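# Move apple onto cutting board and press it down

## Task

Pick the apple up off the plate and place it on the plain wooden surface of the cutting board, comfortably away from the knife and from every edge of the board. Then push it down onto the board firmly and steadily for a few seconds with no break in the pressure. It fails at once if the board or the knife gets shifted, or if the apple is pressed so hard that it is crushed. It also fails if anything is still in motion at the end, if the apple only stays put because the robot is holding it, or if whatever the robot is touching at the end sinks by more than about a fingernail's width once it is no longer held.

## Robot and tools

Robot: one arm with six joints (shoulder pan, shoulder lift, elbow, wrist 1, wrist 2, wrist 3) carrying a five-finger right hand. A wrist force-torque sensor sits in the tool flange. Cameras: cam_head_left (672x504), cam_head_right (672x504) and cam_wrist (504x504, fisheye); images come back in that order.

Frames. The scene frame has its origin on the table top below the arm base, +z up, +y to the left when looking along +x. Results report the hand point in this frame: end_effector_position in metres and end_effector_quat_wxyz, plus velocities in m/s and rad/s. The hand point is fixed to the palm, 0.05 m in front of it, where the index pad meets the thumb tip in a pinch. Its own axes: +z runs along the straightened fingers (fingertips reach 0.06 to 0.07 m past it), +y points out of the palm, +x crosses the palm toward the little finger. A wrist bracket on the little-finger side sticks out 0.03 m beyond the point along +y and 0.11 m across the palm, and can collide.

execute_actions, argument actions: a list of actions. Each action is a list of up to 15 rows; each row is applied for one 1/30 s step, and if fewer than 15 are given the last row is repeated. A row is 14 numbers, all in [-1, 1]:
1-6: dx, dy, dz, rx, ry, rz. These are an offset, not a pose: a displacement of the hand point from its measured pose at the start of that action (for the first action in a call, from the pose in the latest result), expressed in the hand point's own axes. Every row in an action is measured from that same start, not from the row before. Scale: 1.0 equals 0.6 m for dx-dz and 180 degrees for the rotation vector rx, ry, rz.
7-12: absolute finger targets in this order: little, ring, middle, index, thumb_bend, thumb_turn. -1 is open/straight (thumb_turn: beside the palm), +1 is fully curled (thumb_turn: in front of the palm facing the fingers). A pinch is roughly index +0.22, thumb_bend +0.75, thumb_turn +0.57.
13: force_limit, the fingertip load at which a closing motor halts, linear from about 0 N at -1 to 10 N at +1 (15 N for the two thumb motors). Opening ignores it.
14: speed, linear from near zero at -1 to full at +1 (full travel in 0.6 s). For a soft grip close at speed -0.9 or slower, since fast fingers overshoot the limit.
An empty list just returns the state and images.

move: target is one such 14-number row; its first six numbers are an offset from the pose in the scene's most recent result that reports one. The hand point follows a straight path there. speed is the path's top speed in m/s (0.002 to 0.5, default 0.25; turning up to twice that in rad/s). stop_force (N, 9 to 40, optional, not allowed in the first 0.2 s) ends the path when the wrist sensor feels that much extra push opposing the motion for two steps; the arm then backs off two steps and holds. Use it with a very low speed when aiming past a surface; omit it when moving away from something you press on, and do not rely on it during rotations. blocking=false returns after 0.5 s while the arm keeps going; poll with wait(0) and use stop before sending new motion. The result adds a move: line with the ending (done, contact, held, off_target, moving, fault) and limits (paced = clipped, held = steps blocked), plus distance from target.

wait(seconds, 0 to 10) lets time pass holding the last command. stop brakes a running move. zoom_image(camera, region [x0,y0,x1,y1] in pixels, at most 504x504) magnifies part of the latest image. show_instructions shows the reference images. finished_scene(scene) ends the current scene, passing its number; it is final.

Motion limits: each step the commanded pose is clipped to 100 mm and 16 degrees from the measured pose, and the arm goes no further than that clipped pose, so large moves need follow-up commands. Motion lags commands by about 0.17 s. The arm is stiff: targets even slightly beyond a firm contact can trigger a fault. A torque fault (joint load limits 136 N m for the first three joints, 25.4 N m for each wrist joint, held weight included) or any outside force of 150 N halts the arm for 10 s and drops the rest of the call. A "pose unreachable" line means the clearance check altered or blocked the command.

Hand state: hand_measured (positions on the target scale), hand_stopped_by (moving, target, force, stalled, fault) and hand_load_n (fingertip loads, positive when pushed open) each list six values in the motor order above. A motor only starts when its target changes by 0.01 or more; stopped motors lock and hold at least 15 N. A grip that has been lost shows as loads near zero. To grip harder, raise force_limit and send a target further closed than measured. For a whole-hand grasp of a 0.035 to 0.08 m object, turn the thumb fully in front of the palm before reaching it.

Wrist force and Wrist torque give [x y z] in the hand point axes; offsets up to about 4 N, noise up to 2.4 N, saturation near 50 N. Pressing on a surface reads as force pointing back into the arm. Sustained loads heat motors: MOTOR HOT appears from 70 °C, and at 85 °C the arm brakes until cool.

Avoid: dropping or flinging the apple, knocking anything off the table, bumping or dragging the board or knife, fast approaches to contact, and squeezing or pressing the apple hard enough to crush it. Press down gently with a slow move and a small stop_force, hold a few seconds, then open the hand and lift clear so the apple rests on its own and nothing is moving before finishing. Loose objects may occasionally be nudged by outside pushes.

Each tool is called after ">>>" in YAML: its name, and indented under it one key for each argument.

Reference images:

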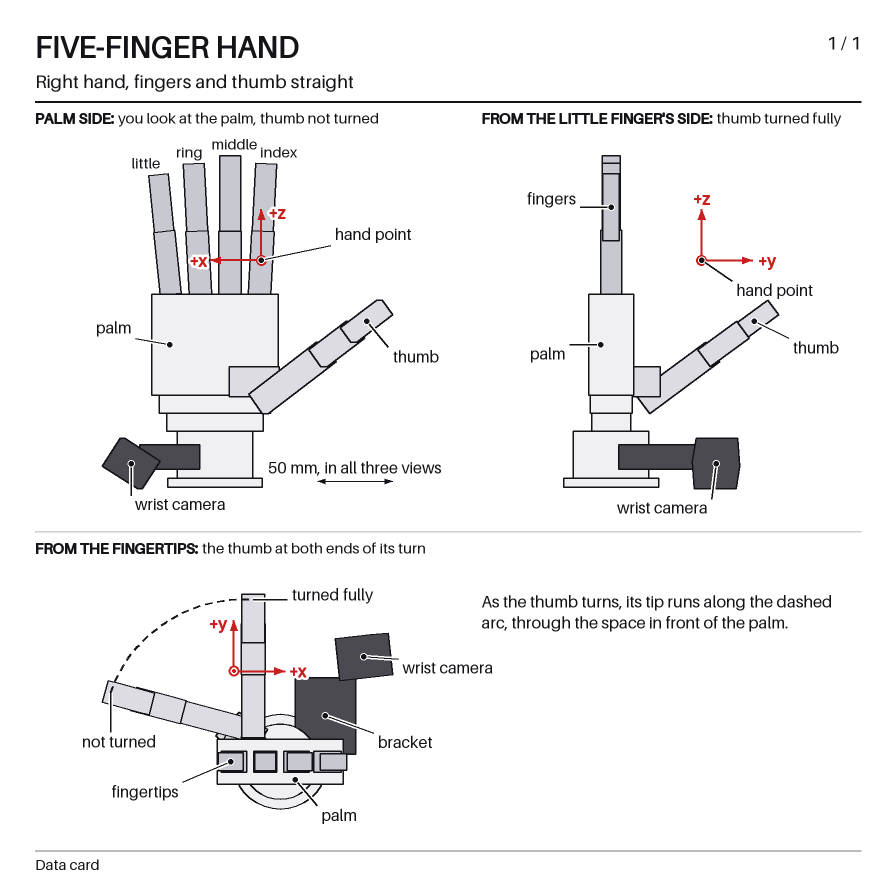

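## Session

>>> execute_actions:
  actions: []

Scene clock: 0.00 s.
end_effector_position=(+0.4885, -0.0206, +0.1527) hand_measured=(-1.000, -1.000, -1.000, -1.000, -1.000, -1.000) hand_load_n=(+0.0, +0.0, +0.0, +0.0, +0.0, +0.0) hand_stopped_by=(target, target, target, target, target, target) hand_force_limit=0.00 hand_speed=-0.80 end_effector_quat_wxyz=(+0.380, +0.318, +0.779, -0.385) end_effector_velocity=(-0.000, -0.000, +0.000) end_effector_angular_velocity=(-0.000, +0.000, -0.001)
Joint positions: [ 0.084 -0.655  1.944 -0.213  2.461 -0.831]
Joint velocities: [-0.     0.     0.001 -0.     0.     0.001]
Joint torques (N m, as the arm reports them, + toward a larger angle): no reading
Wrist force (N, on the end effector, along its own x y z axes, offset not removed): no reading
Wrist torque (N m, same axes, about the end effector's origin, offset not removed): no reading
Hand target: +0.489, -0.021, +0.153; +0.380, +0.318, +0.779, -0.385

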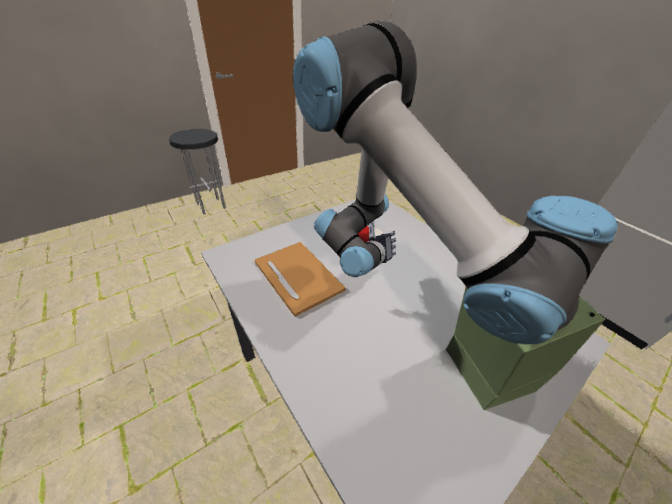

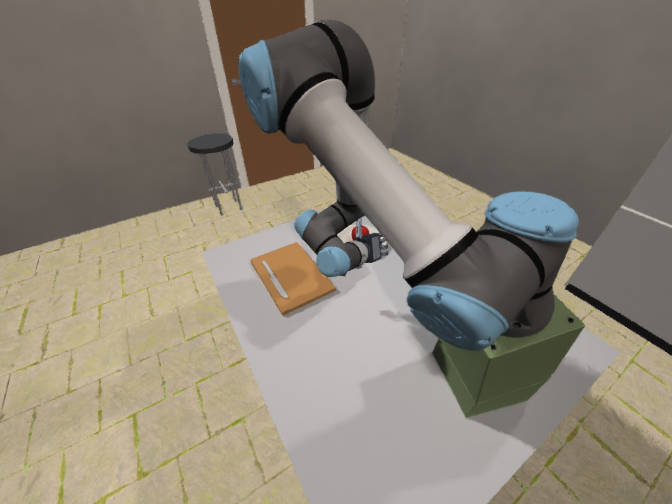

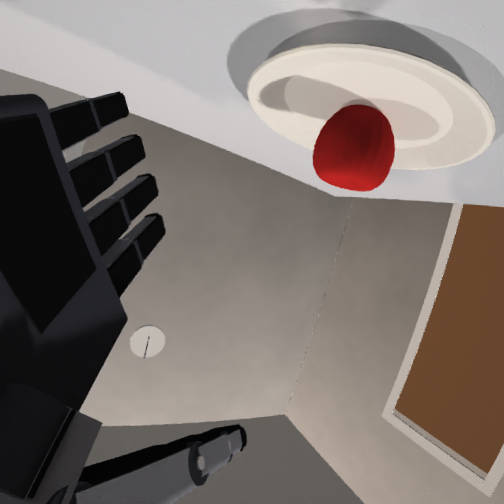

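>>> move:
  target: [-0.211,-0.06,-0.126,-0.038,0.153,-0.293,-1,-1,-1,-1,-1,1,0,0.5]
  speed: 0.3

Scene clock: 4.43 s.
end_effector_position=(+0.4983, -0.0005, +0.3025) hand_measured=(-1.000, -1.000, -1.000, -1.000, -1.000, +1.000) hand_load_n=(+0.0, +0.0, +0.0, +0.0, +0.0, +0.0) hand_stopped_by=(target, target, target, target, target, target) hand_force_limit=0.00 hand_speed=0.50 end_effector_quat_wxyz=(+0.000, -0.000, +0.924, -0.383) end_effector_velocity=(+0.001, +0.001, +0.001) end_effector_angular_velocity=(+0.003, +0.014, +0.001)
Joint positions: [-0.139 -1.003  1.673  0.759  2.135 -1.692]
Joint velocities: [ 0.     0.006 -0.012  0.018 -0.002 -0.004]
Joint torques (N m, as the arm reports them, + toward a larger angle): [-17.18 -27.31 -27.64   3.76  -0.34  -0.87]
Wrist force (N, on the end effector, along its own x y z axes, offset not removed): [-1.5 0.7 2.3]
Wrist torque (N m, same axes, about the end effector's origin, offset not removed): [0.06 0.31 -0.28]
Hand target: +0.498, -0.001, +0.303; -0.000, -0.000, +0.924, -0.383
Off the commanded pose: 0.000 m, 0 deg.
move: done

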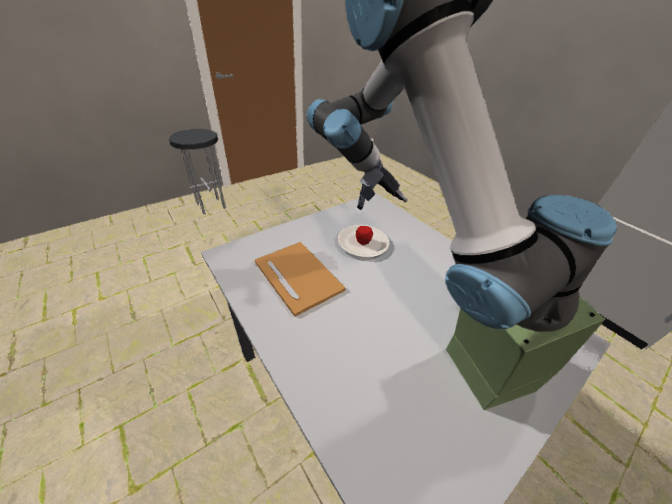

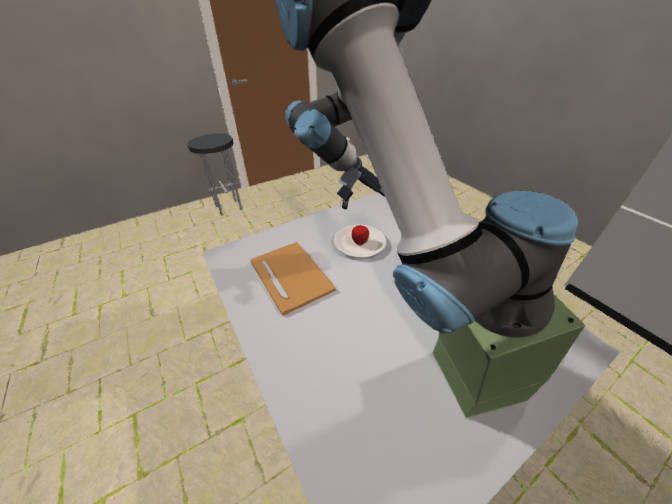

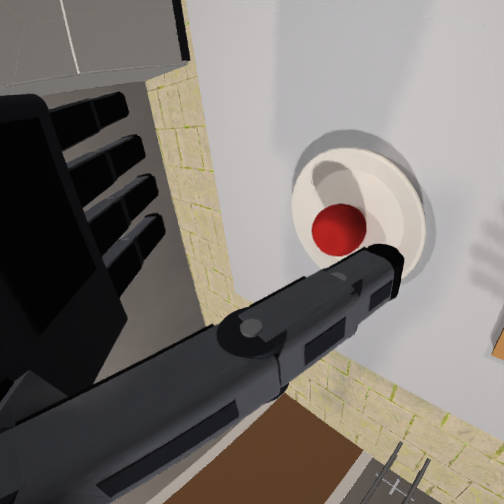

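>>> move:
  target: [-0.212,0.051,0.285,0.028,0,0,-1,-1,-1,-1,-1,1,0,0.5]
  speed: 0.3

Scene clock: 12.33 s.
end_effector_position=(+0.6255, -0.1001, +0.1605) hand_measured=(-1.000, -1.000, -1.000, -1.000, -1.000, +1.000) hand_load_n=(+0.0, +0.0, +0.0, +0.0, +0.0, +0.0) hand_stopped_by=(target, target, target, target, target, target) hand_force_limit=0.00 hand_speed=0.50 end_effector_quat_wxyz=(+0.001, -0.000, +0.906, -0.423) end_effector_velocity=(+0.002, -0.000, -0.002) end_effector_angular_velocity=(+0.001, +0.000, -0.001)
Joint positions: [-0.195 -0.519  1.207  0.687  2.212 -1.768]
Joint velocities: [ 0.     0.006 -0.009  0.005 -0.001  0.002]
Joint torques (N m, as the arm reports them, + toward a larger angle): [-11.31 -39.46 -28.09   3.44   2.68   1.19]
Wrist force (N, on the end effector, along its own x y z axes, offset not removed): [-1.0 -1.0 2.0]
Wrist torque (N m, same axes, about the end effector's origin, offset not removed): [-0.06 0.16 -0.25]
Hand target: +0.626, -0.100, +0.160; +0.000, -0.000, +0.906, -0.423
Off the commanded pose: 0.000 m, 0 deg.
move: done

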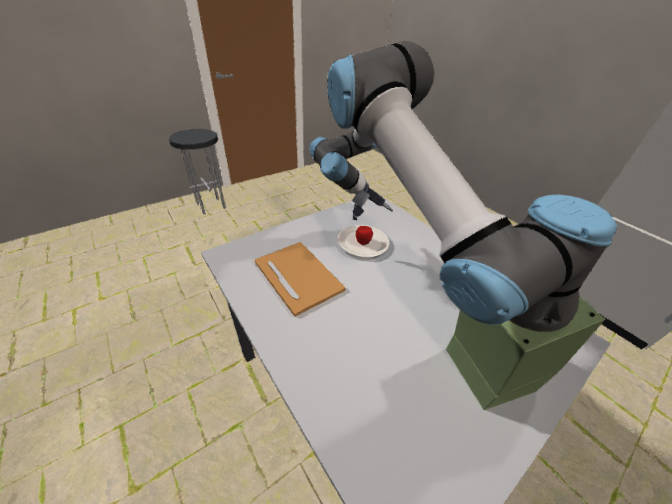

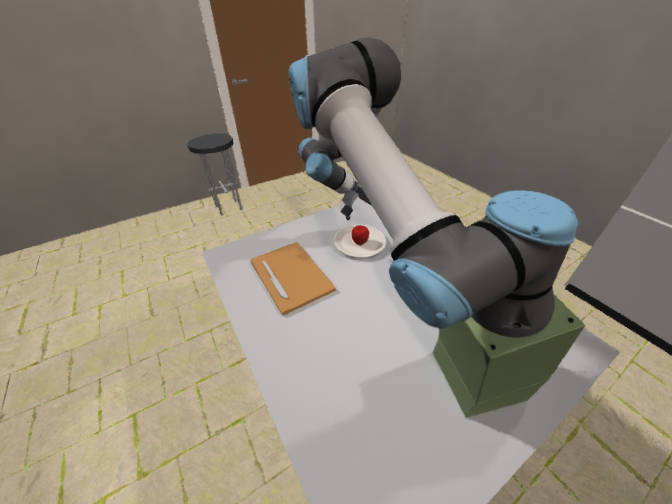

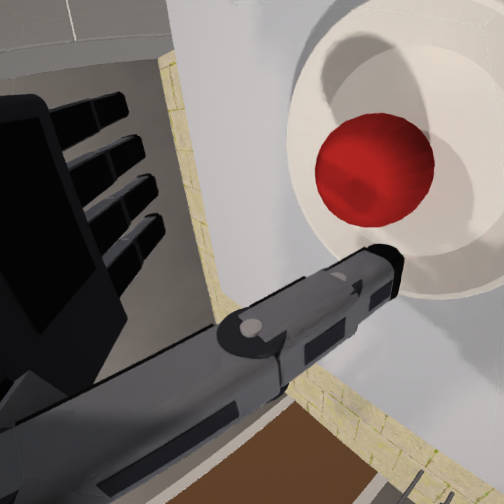

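>>> move:
  target: [0.016,0.071,0.045,0,0,0,-1,-1,-1,-1,-1,1,0,0.5]
  speed: 0.15

Scene clock: 15.00 s.
end_effector_position=(+0.6160, -0.0936, +0.1108) hand_measured=(-1.000, -1.000, -1.000, -1.000, -1.000, +1.000) hand_load_n=(+0.0, +0.0, +0.0, +0.0, +0.0, +0.0) hand_stopped_by=(target, target, target, target, target, target) hand_force_limit=0.00 hand_speed=0.50 end_effector_quat_wxyz=(+0.001, -0.000, +0.906, -0.423) end_effector_velocity=(+0.000, +0.000, -0.002) end_effector_angular_velocity=(-0.000, -0.002, -0.000)
Joint positions: [-0.167 -0.444  1.205  0.634  2.217 -1.734]
Joint velocities: [ 0.002  0.004 -0.002 -0.002  0.     0.003]
Joint torques (N m, as the arm reports them, + toward a larger angle): [ -0.83 -41.39 -24.28   0.71   2.54   1.42]
Wrist force (N, on the end effector, along its own x y z axes, offset not removed): [-0.7 -0.4 1.3]
Wrist torque (N m, same axes, about the end effector's origin, offset not removed): [-0.01 0.14 -0.19]
Hand target: +0.616, -0.094, +0.111; +0.001, -0.000, +0.906, -0.423
Off the commanded pose: 0.000 m, 0 deg.
move: done

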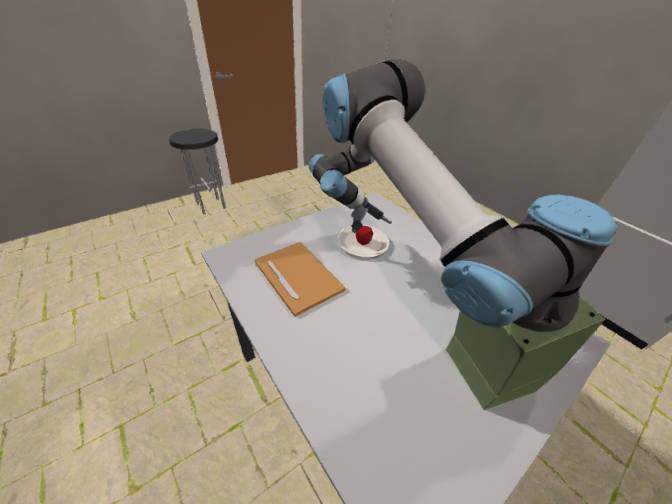

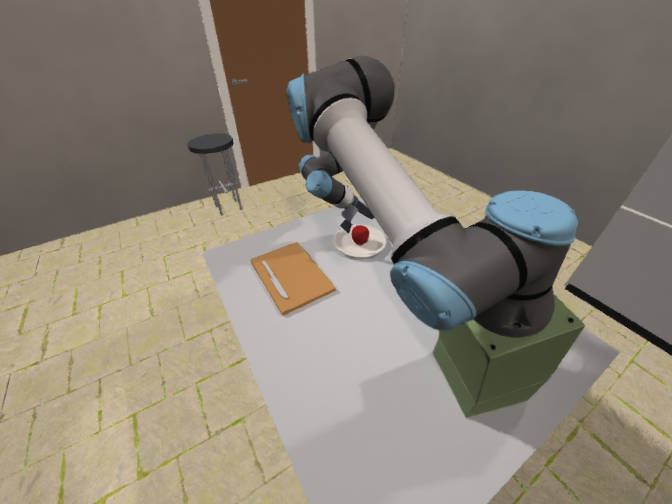

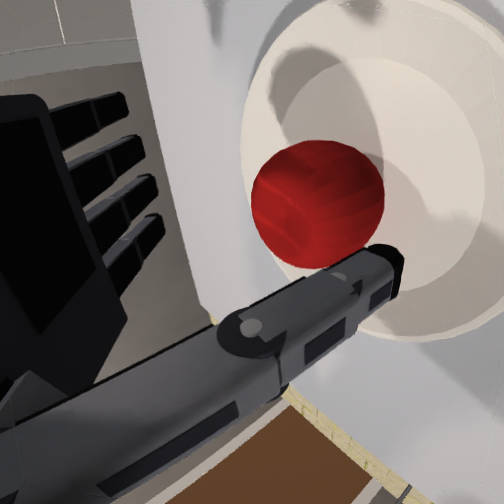

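>>> zoom_image:
  camera: "cam_head_left"
  region: [240, 150, 420, 320]

Region (240, 150, 420, 320) of cam_head_left's 672x504 image, scaled by 2.800, with more detail than that image has.

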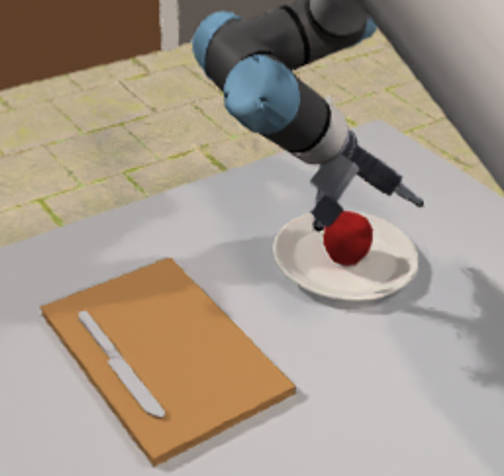

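>>> move:
  target: [-0.003,0.0496,0.0338,0,0,0,-1,-1,-1,-1,-1,1,0,0.5]
  speed: 0.08

>>> zoom_image:
  camera: "cam_head_left"
  region: [300, 170, 420, 280]

Scene clock: 17.50 s.
end_effector_position=(+0.6178, -0.0901, +0.0753) hand_measured=(-1.000, -1.000, -1.000, -1.000, -1.000, +1.000) hand_load_n=(+0.0, +0.0, +0.0, +0.0, +0.0, +0.0) hand_stopped_by=(target, target, target, target, target, target) hand_force_limit=0.00 hand_speed=0.50 end_effector_quat_wxyz=(+0.001, -0.000, +0.906, -0.423) end_effector_velocity=(+0.001, -0.000, -0.002) end_effector_angular_velocity=(-0.000, +0.000, -0.001)
Joint positions: [-0.147 -0.371  1.155  0.625  2.221 -1.71 ]
Joint velocities: [ 0.     0.006 -0.007  0.003  0.     0.002]
Joint torques (N m, as the arm reports them, + toward a larger angle): [ -2.41 -42.62 -24.79   3.95   2.77   1.35]
Wrist force (N, on the end effector, along its own x y z axes, offset not removed): [-1.1 1.7 2.3]
Wrist torque (N m, same axes, about the end effector's origin, offset not removed): [0.27 0.07 -0.15]
Hand target: +0.618, -0.090, +0.075; +0.001, -0.000, +0.906, -0.423
Off the commanded pose: 0.000 m, 0 deg.
move: done

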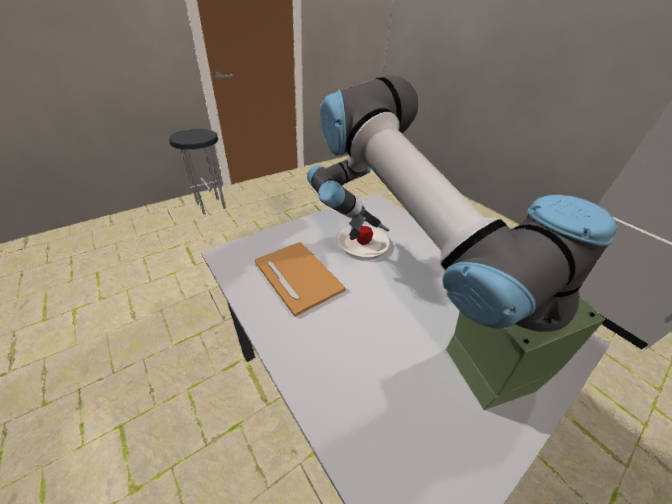

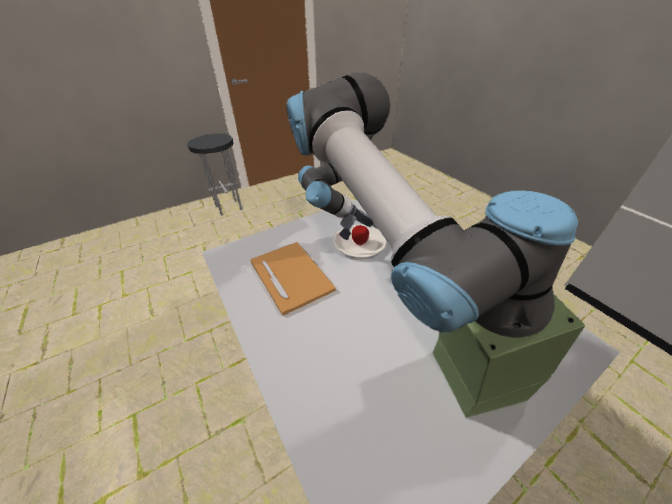

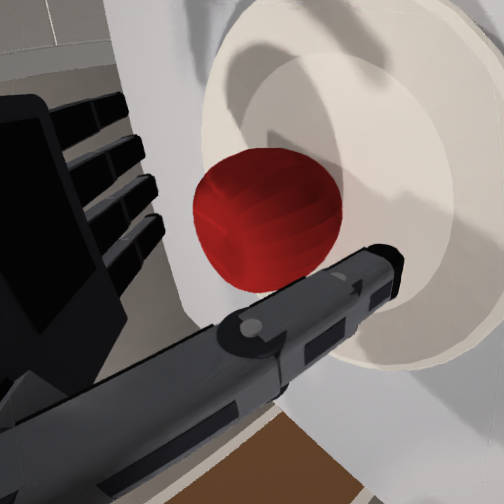

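Region (300, 170, 420, 280) of cam_head_left's 672x504 image, scaled by 4.200, with more detail than that image has; it fills the top 462 rows of this view, and the rest is white.

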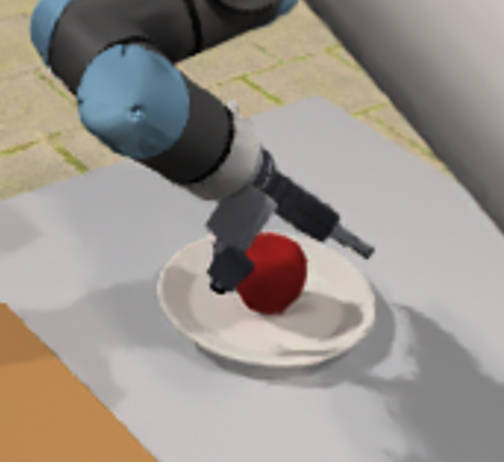

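>>> move:
  target: [0,0.0177,0.0257,0,0,0,-1,-1,-1,-1,-1,1,0,0.5]
  speed: 0.04

>>> zoom_image:
  camera: "cam_head_right"
  region: [290, 170, 410, 280]

Scene clock: 18.93 s.
end_effector_position=(+0.6178, -0.0950, +0.0575) hand_measured=(-1.000, -1.000, -1.000, -1.000, -1.000, +1.000) hand_load_n=(+0.0, +0.0, +0.0, +0.0, +0.0, +0.0) hand_stopped_by=(target, target, target, target, target, target) hand_force_limit=0.00 hand_speed=0.50 end_effector_quat_wxyz=(+0.001, -0.000, +0.906, -0.423) end_effector_velocity=(-0.000, -0.001, -0.002) end_effector_angular_velocity=(-0.002, +0.000, -0.001)
Joint positions: [-0.149 -0.335  1.133  0.609  2.22  -1.712]
Joint velocities: [-0.     0.005 -0.003 -0.001  0.002  0.001]
Joint torques (N m, as the arm reports them, + toward a larger angle): [-22.3  -42.69 -25.66   0.88  -0.26  -1.03]
Wrist force (N, on the end effector, along its own x y z axes, offset not removed): [-1.8 -0.1 2.3]
Wrist torque (N m, same axes, about the end effector's origin, offset not removed): [-0.06 0.28 -0.28]
Hand target: +0.618, -0.095, +0.057; +0.001, -0.000, +0.906, -0.423
Off the commanded pose: 0.000 m, 0 deg.
move: done

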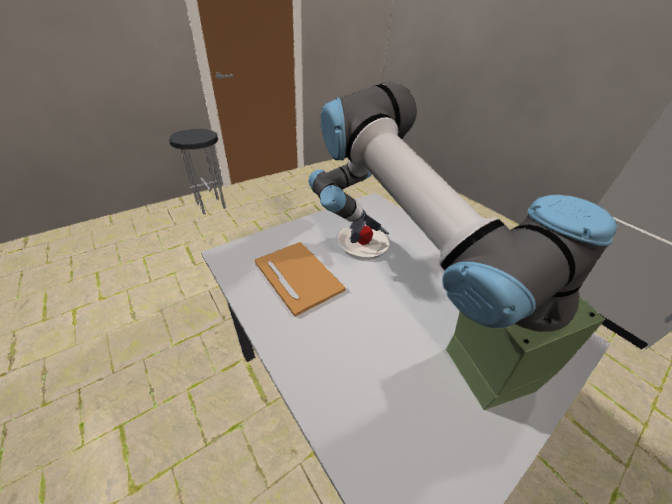

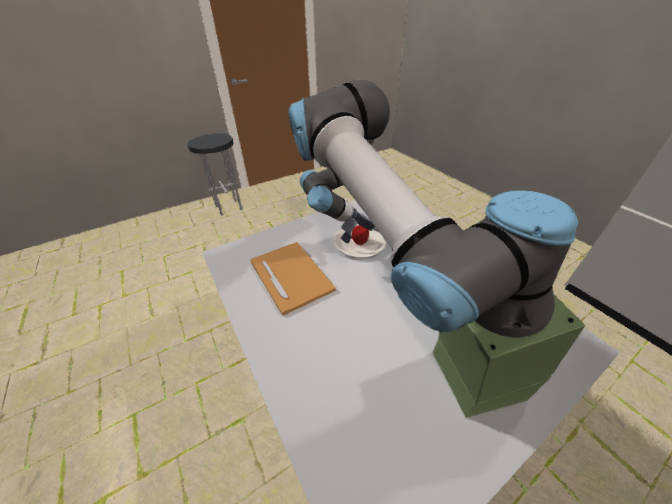

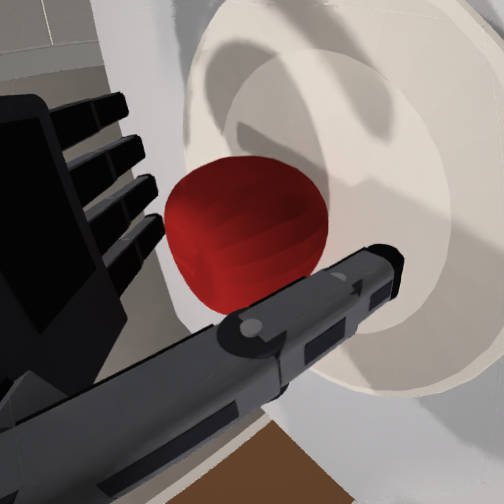

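Region (290, 170, 410, 280) of cam_head_right's 672x504 image, scaled by 4.200, with more detail than that image has; it fills the top 462 rows of this view, and the rest is white.

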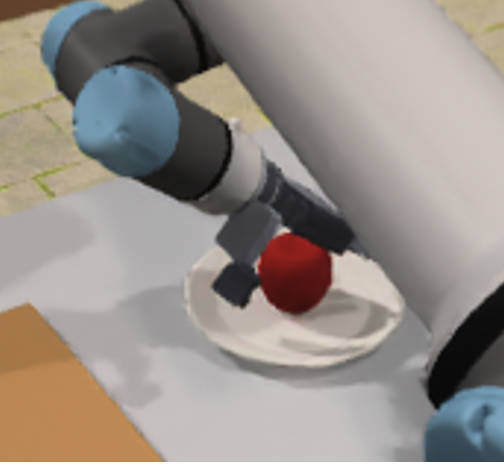

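>>> execute_actions:
  actions:
    - [[0,0,0,0,0,0,0.7,0.7,0.7,0.7,0.7,1,0.2,-0.6]]
    - [[0,0,0,0,0,0,0.7,0.7,0.7,0.7,0.7,1,0.2,-0.6]]
    - [[0,0,0,0,0,0,0.7,0.7,0.7,0.7,0.7,1,0.2,-0.6]]
    - [[0,0,0,0,0,0,0.7,0.7,0.7,0.7,0.7,1,0.2,-0.6]]

Scene clock: 21.37 s.
end_effector_position=(+0.6178, -0.0951, +0.0576) hand_measured=(+0.264, -0.004, -0.274, -0.314, -0.568, +1.000) hand_load_n=(+0.0, +5.5, +8.5, +0.0, +13.0, +4.5) hand_stopped_by=(moving, force, force, force, force, target) hand_force_limit=0.20 hand_speed=-0.60 end_effector_quat_wxyz=(+0.001, -0.000, +0.906, -0.423) end_effector_velocity=(-0.000, -0.000, +0.000) end_effector_angular_velocity=(+0.000, +0.000, -0.000)
Joint positions: [-0.149 -0.335  1.133  0.609  2.22  -1.712]
Joint velocities: [-0. -0.  0.  0. -0.  0.]
Joint torques (N m, as the arm reports them, + toward a larger angle): [-14.54 -44.87  -4.     3.21  -0.43   0.15]
Wrist force (N, on the end effector, along its own x y z axes, offset not removed): [0.1 -3.3 2.8]
Wrist torque (N m, same axes, about the end effector's origin, offset not removed): [-0.18 -0.07 -0.24]
Hand target: +0.618, -0.095, +0.058; +0.001, -0.000, +0.906, -0.423
Off the commanded pose: 0.000 m, 0 deg.

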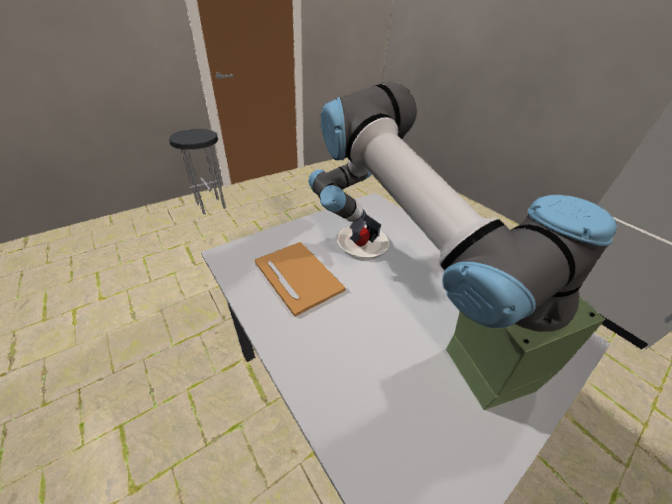

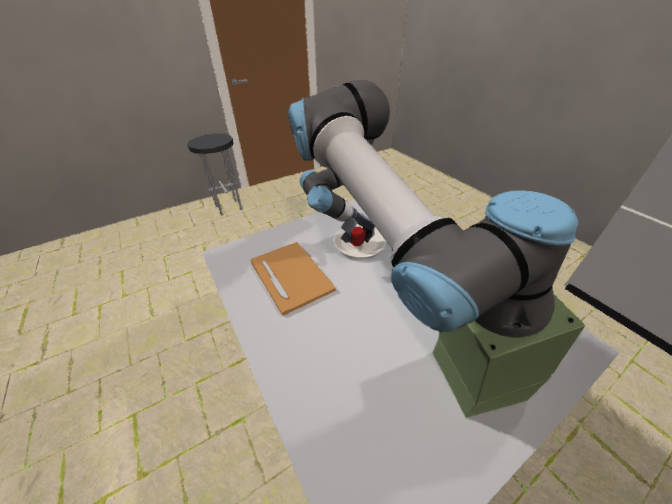

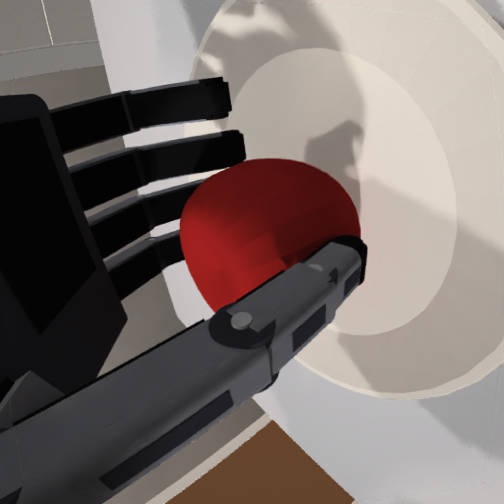

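>>> execute_actions:
  actions:
    - [[0,0,0,0,0,0,0.7,0.7,0.7,0.75,0.7,1,-0.4,-0.8]]
    - [[0,0,0,0,0,0,0.7,0.7,0.7,0.75,0.7,1,-0.4,-0.8]]

Scene clock: 22.77 s.
end_effector_position=(+0.6178, -0.0951, +0.0576) hand_measured=(+0.700, -0.004, -0.274, -0.306, -0.570, +1.000) hand_load_n=(+0.0, +5.0, +7.5, +3.0, +13.5, +4.0) hand_stopped_by=(target, force, force, force, force, target) hand_force_limit=-0.40 hand_speed=-0.80 end_effector_quat_wxyz=(+0.001, -0.000, +0.906, -0.423) end_effector_velocity=(-0.000, -0.000, -0.000) end_effector_angular_velocity=(-0.000, -0.000, -0.001)
Joint positions: [-0.149 -0.335  1.133  0.609  2.22  -1.712]
Joint velocities: [-0.     0.001  0.001 -0.     0.     0.001]
Joint torques (N m, as the arm reports them, + toward a larger angle): [-15.89 -45.27  -2.89   3.27  -0.38   0.08]
Wrist force (N, on the end effector, along its own x y z axes, offset not removed): [0.3 -4.0 1.6]
Wrist torque (N m, same axes, about the end effector's origin, offset not removed): [-0.11 -0.02 -0.25]
Hand target: +0.618, -0.095, +0.058; +0.001, -0.000, +0.906, -0.423
Off the commanded pose: 0.000 m, 0 deg.

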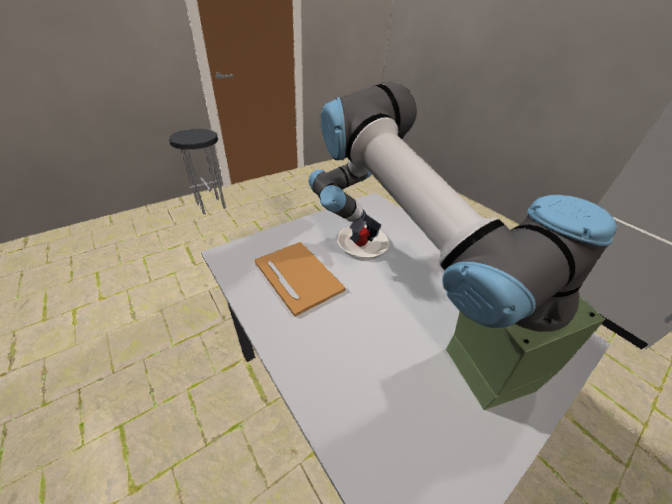

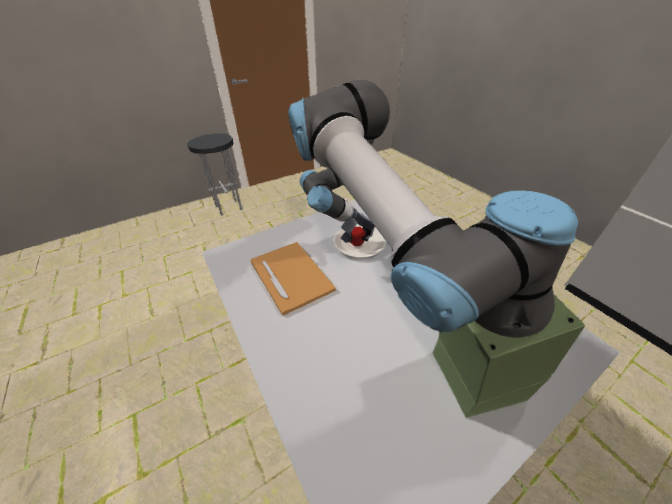

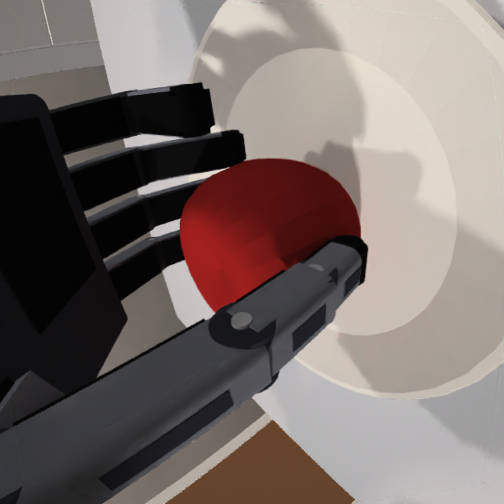

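>>> move:
  target: [0,-0.102,-0.0857,0,0,0,0.7,0.7,0.7,0.75,0.7,1,-0.4,-0.8]
  speed: 0.08

Scene clock: 24.43 s.
end_effector_position=(+0.6177, -0.0948, +0.1372) hand_measured=(+0.700, -0.004, -0.274, -0.306, -0.570, +1.000) hand_load_n=(+0.0, +4.5, +7.0, +2.0, +14.0, +4.0) hand_stopped_by=(target, force, force, force, force, target) hand_force_limit=-0.40 hand_speed=-0.80 end_effector_quat_wxyz=(+0.001, -0.000, +0.906, -0.423) end_effector_velocity=(-0.000, -0.000, +0.003) end_effector_angular_velocity=(+0.000, -0.001, -0.001)
Joint positions: [-0.179 -0.491  1.222  0.655  2.215 -1.749]
Joint velocities: [-0.001 -0.005  0.003  0.001 -0.    -0.   ]
Joint torques (N m, as the arm reports them, + toward a larger angle): [-18.47 -54.11   0.39   4.06  -0.08  -1.18]
Wrist force (N, on the end effector, along its own x y z axes, offset not removed): [-0.5 1.6 3.6]
Wrist torque (N m, same axes, about the end effector's origin, offset not removed): [0.06 0.02 -0.12]
Hand target: +0.618, -0.095, +0.137; +0.001, -0.000, +0.906, -0.423
Off the commanded pose: 0.000 m, 0 deg.
move: done

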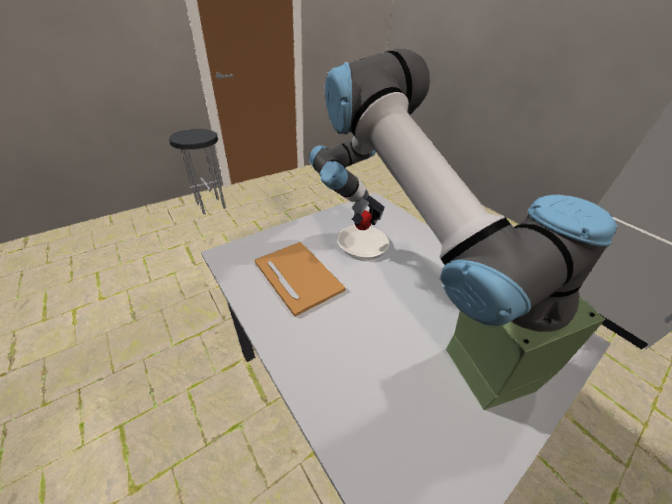

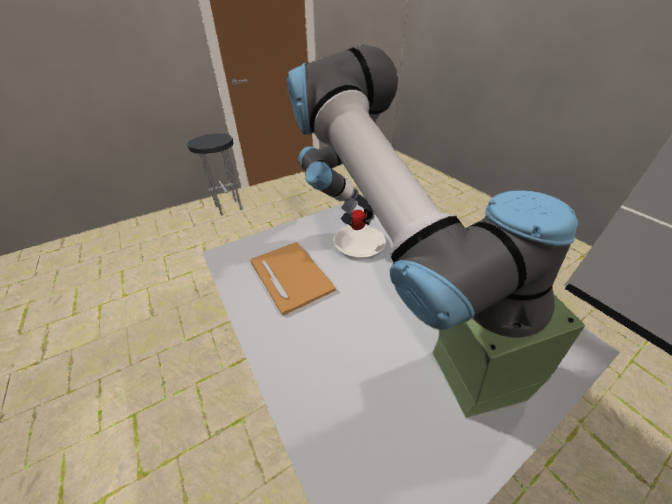

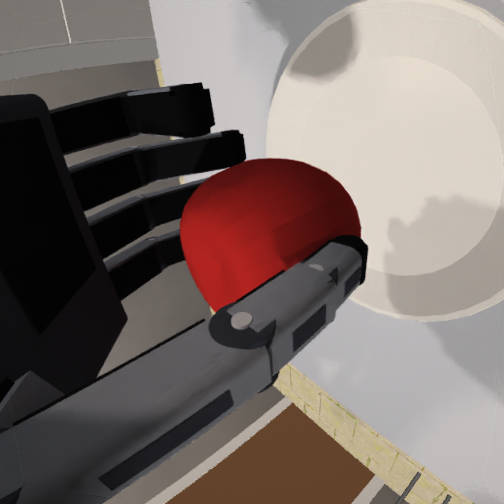

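>>> move:
  target: [0.08,0.2907,-0.398,0,0,0,0.7,0.7,0.7,0.75,0.7,1,-0.4,-0.8]
  speed: 0.2

Scene clock: 27.57 s.
end_effector_position=(+0.5696, +0.1999, +0.1562) hand_measured=(+0.700, -0.004, -0.274, -0.306, -0.570, +1.000) hand_load_n=(+0.0, +4.5, +7.0, +2.0, +14.0, +4.0) hand_stopped_by=(target, force, force, force, force, target) hand_force_limit=-0.40 hand_speed=-0.80 end_effector_quat_wxyz=(+0.000, +0.000, +0.906, -0.423) end_effector_velocity=(+0.000, +0.003, +0.001) end_effector_angular_velocity=(-0.000, -0.001, -0.003)
Joint positions: [ 0.315 -0.465  1.039  1.192  2.212 -1.128]
Joint velocities: [ 0.004  0.003 -0.01   0.012 -0.001  0.009]
Joint torques (N m, as the arm reports them, + toward a larger angle): [  2.24 -43.26 -28.08   4.78  -0.18   1.52]
Wrist force (N, on the end effector, along its own x y z axes, offset not removed): [-0.7 1.6 2.0]
Wrist torque (N m, same axes, about the end effector's origin, offset not removed): [0.07 0.19 -0.12]
Hand target: +0.570, +0.200, +0.156; +0.000, +0.000, +0.906, -0.423
Off the commanded pose: 0.001 m, 0 deg.
move: done

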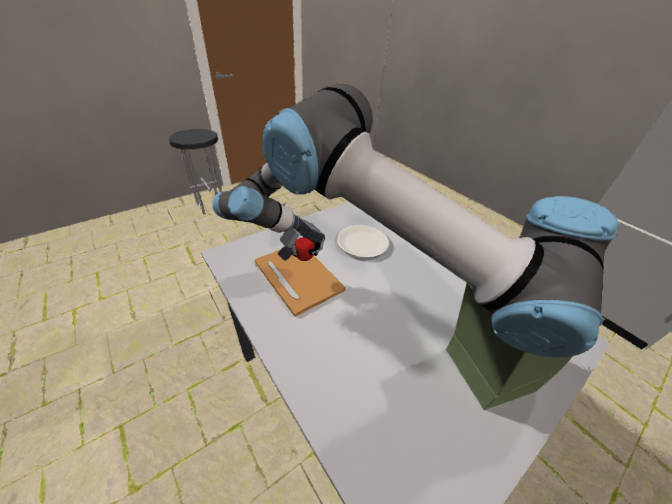

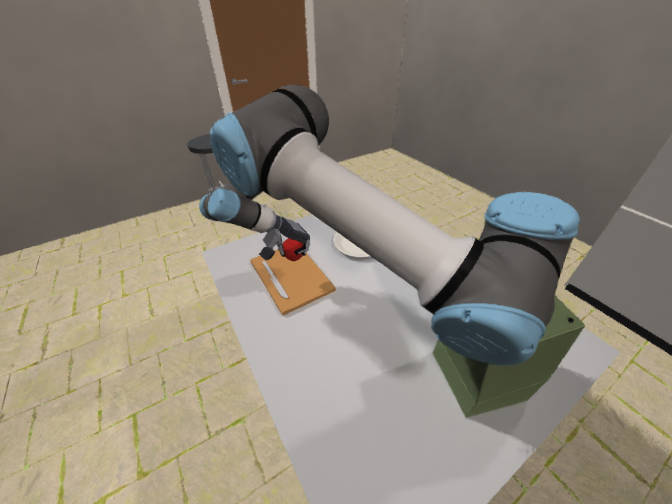

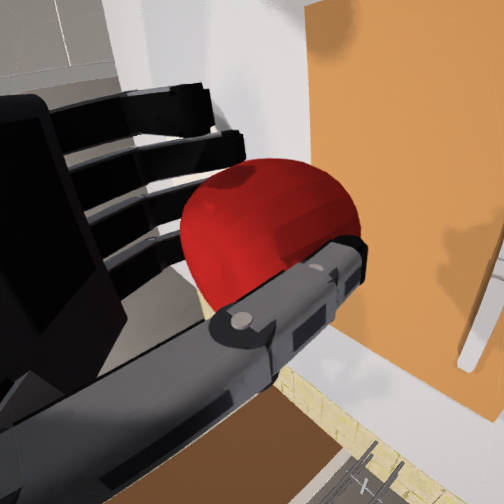

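>>> move:
  target: [-0.034,0.0713,0.099,0,0,0,0.7,0.7,0.7,0.75,0.7,1,-0.4,-0.8]
  speed: 0.1

>>> zoom_image:
  camera: "cam_head_left"
  region: [230, 200, 370, 330]

Scene clock: 30.40 s.
end_effector_position=(+0.5901, +0.1818, +0.0856) hand_measured=(+0.700, -0.004, -0.274, -0.306, -0.570, +1.000) hand_load_n=(+0.0, +4.5, +7.0, +2.0, +14.0, +4.0) hand_stopped_by=(target, force, force, force, force, target) hand_force_limit=-0.40 hand_speed=-0.80 end_effector_quat_wxyz=(+0.000, +0.000, +0.906, -0.423) end_effector_velocity=(-0.000, -0.002, -0.003) end_effector_angular_velocity=(-0.002, +0.002, -0.003)
Joint positions: [ 0.296 -0.305  0.899  1.158  2.216 -1.151]
Joint velocities: [-0.001  0.009 -0.007  0.002  0.001  0.001]
Joint torques (N m, as the arm reports them, + toward a larger angle): [-17.88 -43.67 -26.12   4.61   2.84  -0.99]
Wrist force (N, on the end effector, along its own x y z axes, offset not removed): [-2.4 0.7 3.3]
Wrist torque (N m, same axes, about the end effector's origin, offset not removed): [-0.16 0.49 -0.33]
Hand target: +0.590, +0.182, +0.085; +0.000, +0.000, +0.906, -0.423
Off the commanded pose: 0.000 m, 0 deg.
move: done

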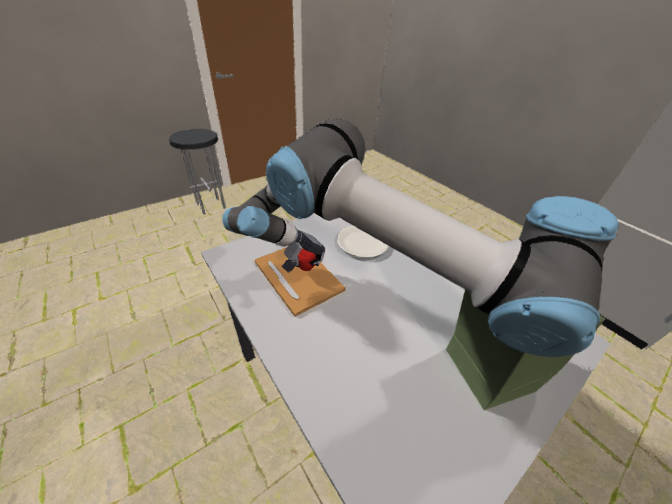

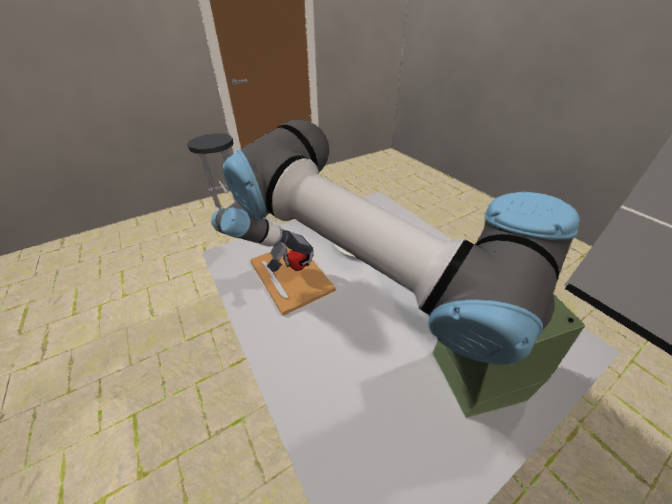

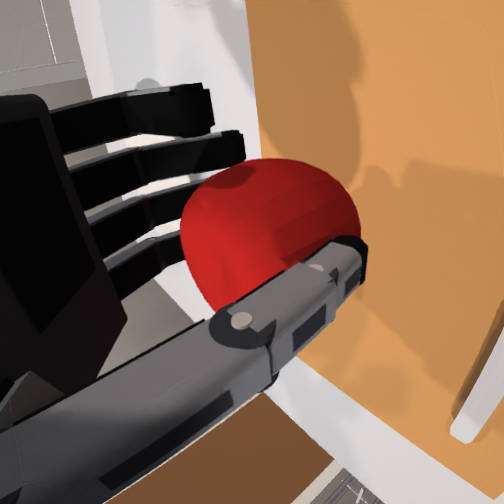

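Region (230, 200, 370, 330) of cam_head_left's 672x504 image, scaled by 3.600, with more detail than that image has; it fills the top 468 rows of this view, and the rest is white.

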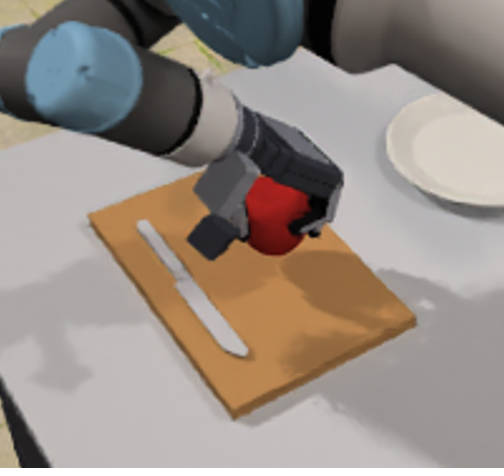

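>>> move:
  target: [0,0.055,0.038,0,0,0,0.7,0.7,0.7,0.75,0.7,1,-0.4,-0.8]
  speed: 0.01
  stop_force: 12

Scene clock: 34.23 s.
end_effector_position=(+0.5902, +0.1838, +0.0644) hand_measured=(+0.700, -0.004, -0.274, -0.306, -0.570, +1.000) hand_load_n=(+0.0, +5.5, +8.0, +2.5, +13.0, +2.0) hand_stopped_by=(target, force, force, force, force, target) hand_force_limit=-0.40 hand_speed=-0.80 end_effector_quat_wxyz=(+0.001, -0.000, +0.906, -0.423) end_effector_velocity=(-0.000, -0.000, +0.003) end_effector_angular_velocity=(+0.001, +0.000, +0.001)
Joint positions: [ 0.305 -0.257  0.855  1.16   2.214 -1.14 ]
Joint velocities: [-0.001 -0.008  0.009 -0.004 -0.001 -0.003]
Joint torques (N m, as the arm reports them, + toward a larger angle): [-15.81 -52.54  -2.15  -2.23  -1.09  -0.79]
Wrist force (N, on the end effector, along its own x y z axes, offset not removed): [5.1 -15.1 -6.2]
Wrist torque (N m, same axes, about the end effector's origin, offset not removed): [-0.20 0.34 -0.48]
Hand target: +0.590, +0.184, +0.065; +0.000, -0.000, +0.906, -0.423
Off the commanded pose: 0.019 m, 0 deg.
move: contact

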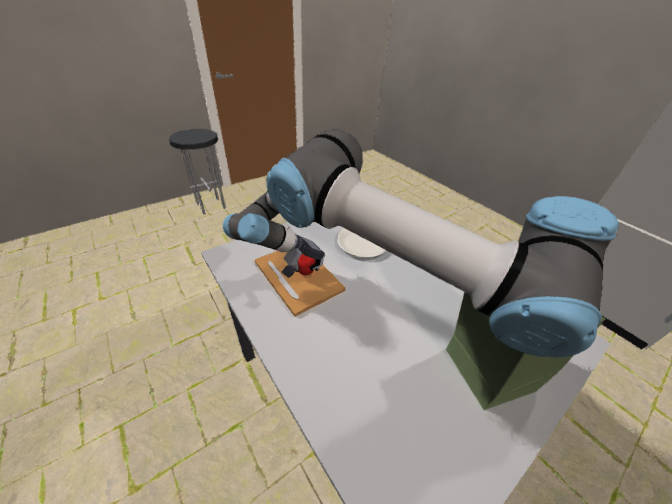

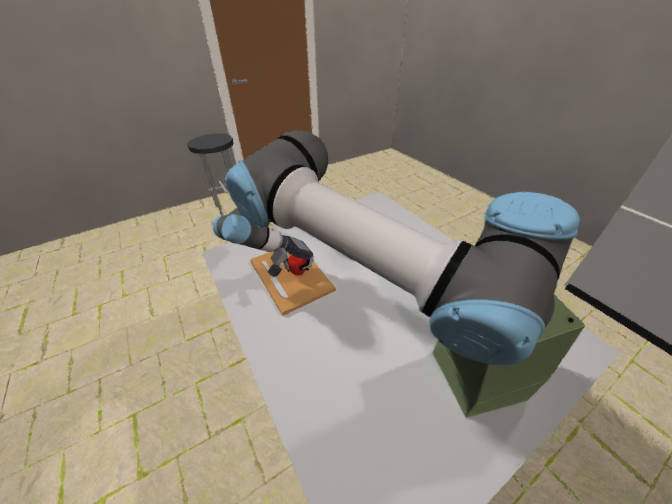

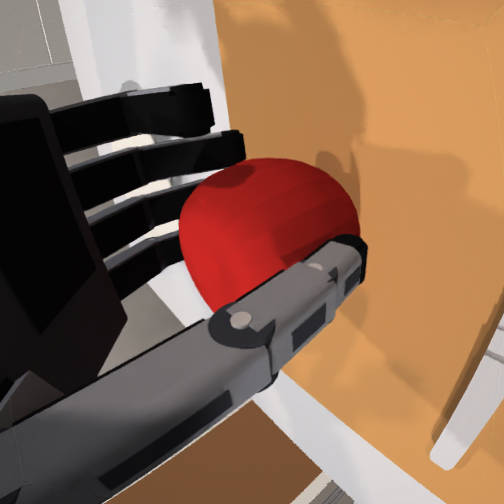

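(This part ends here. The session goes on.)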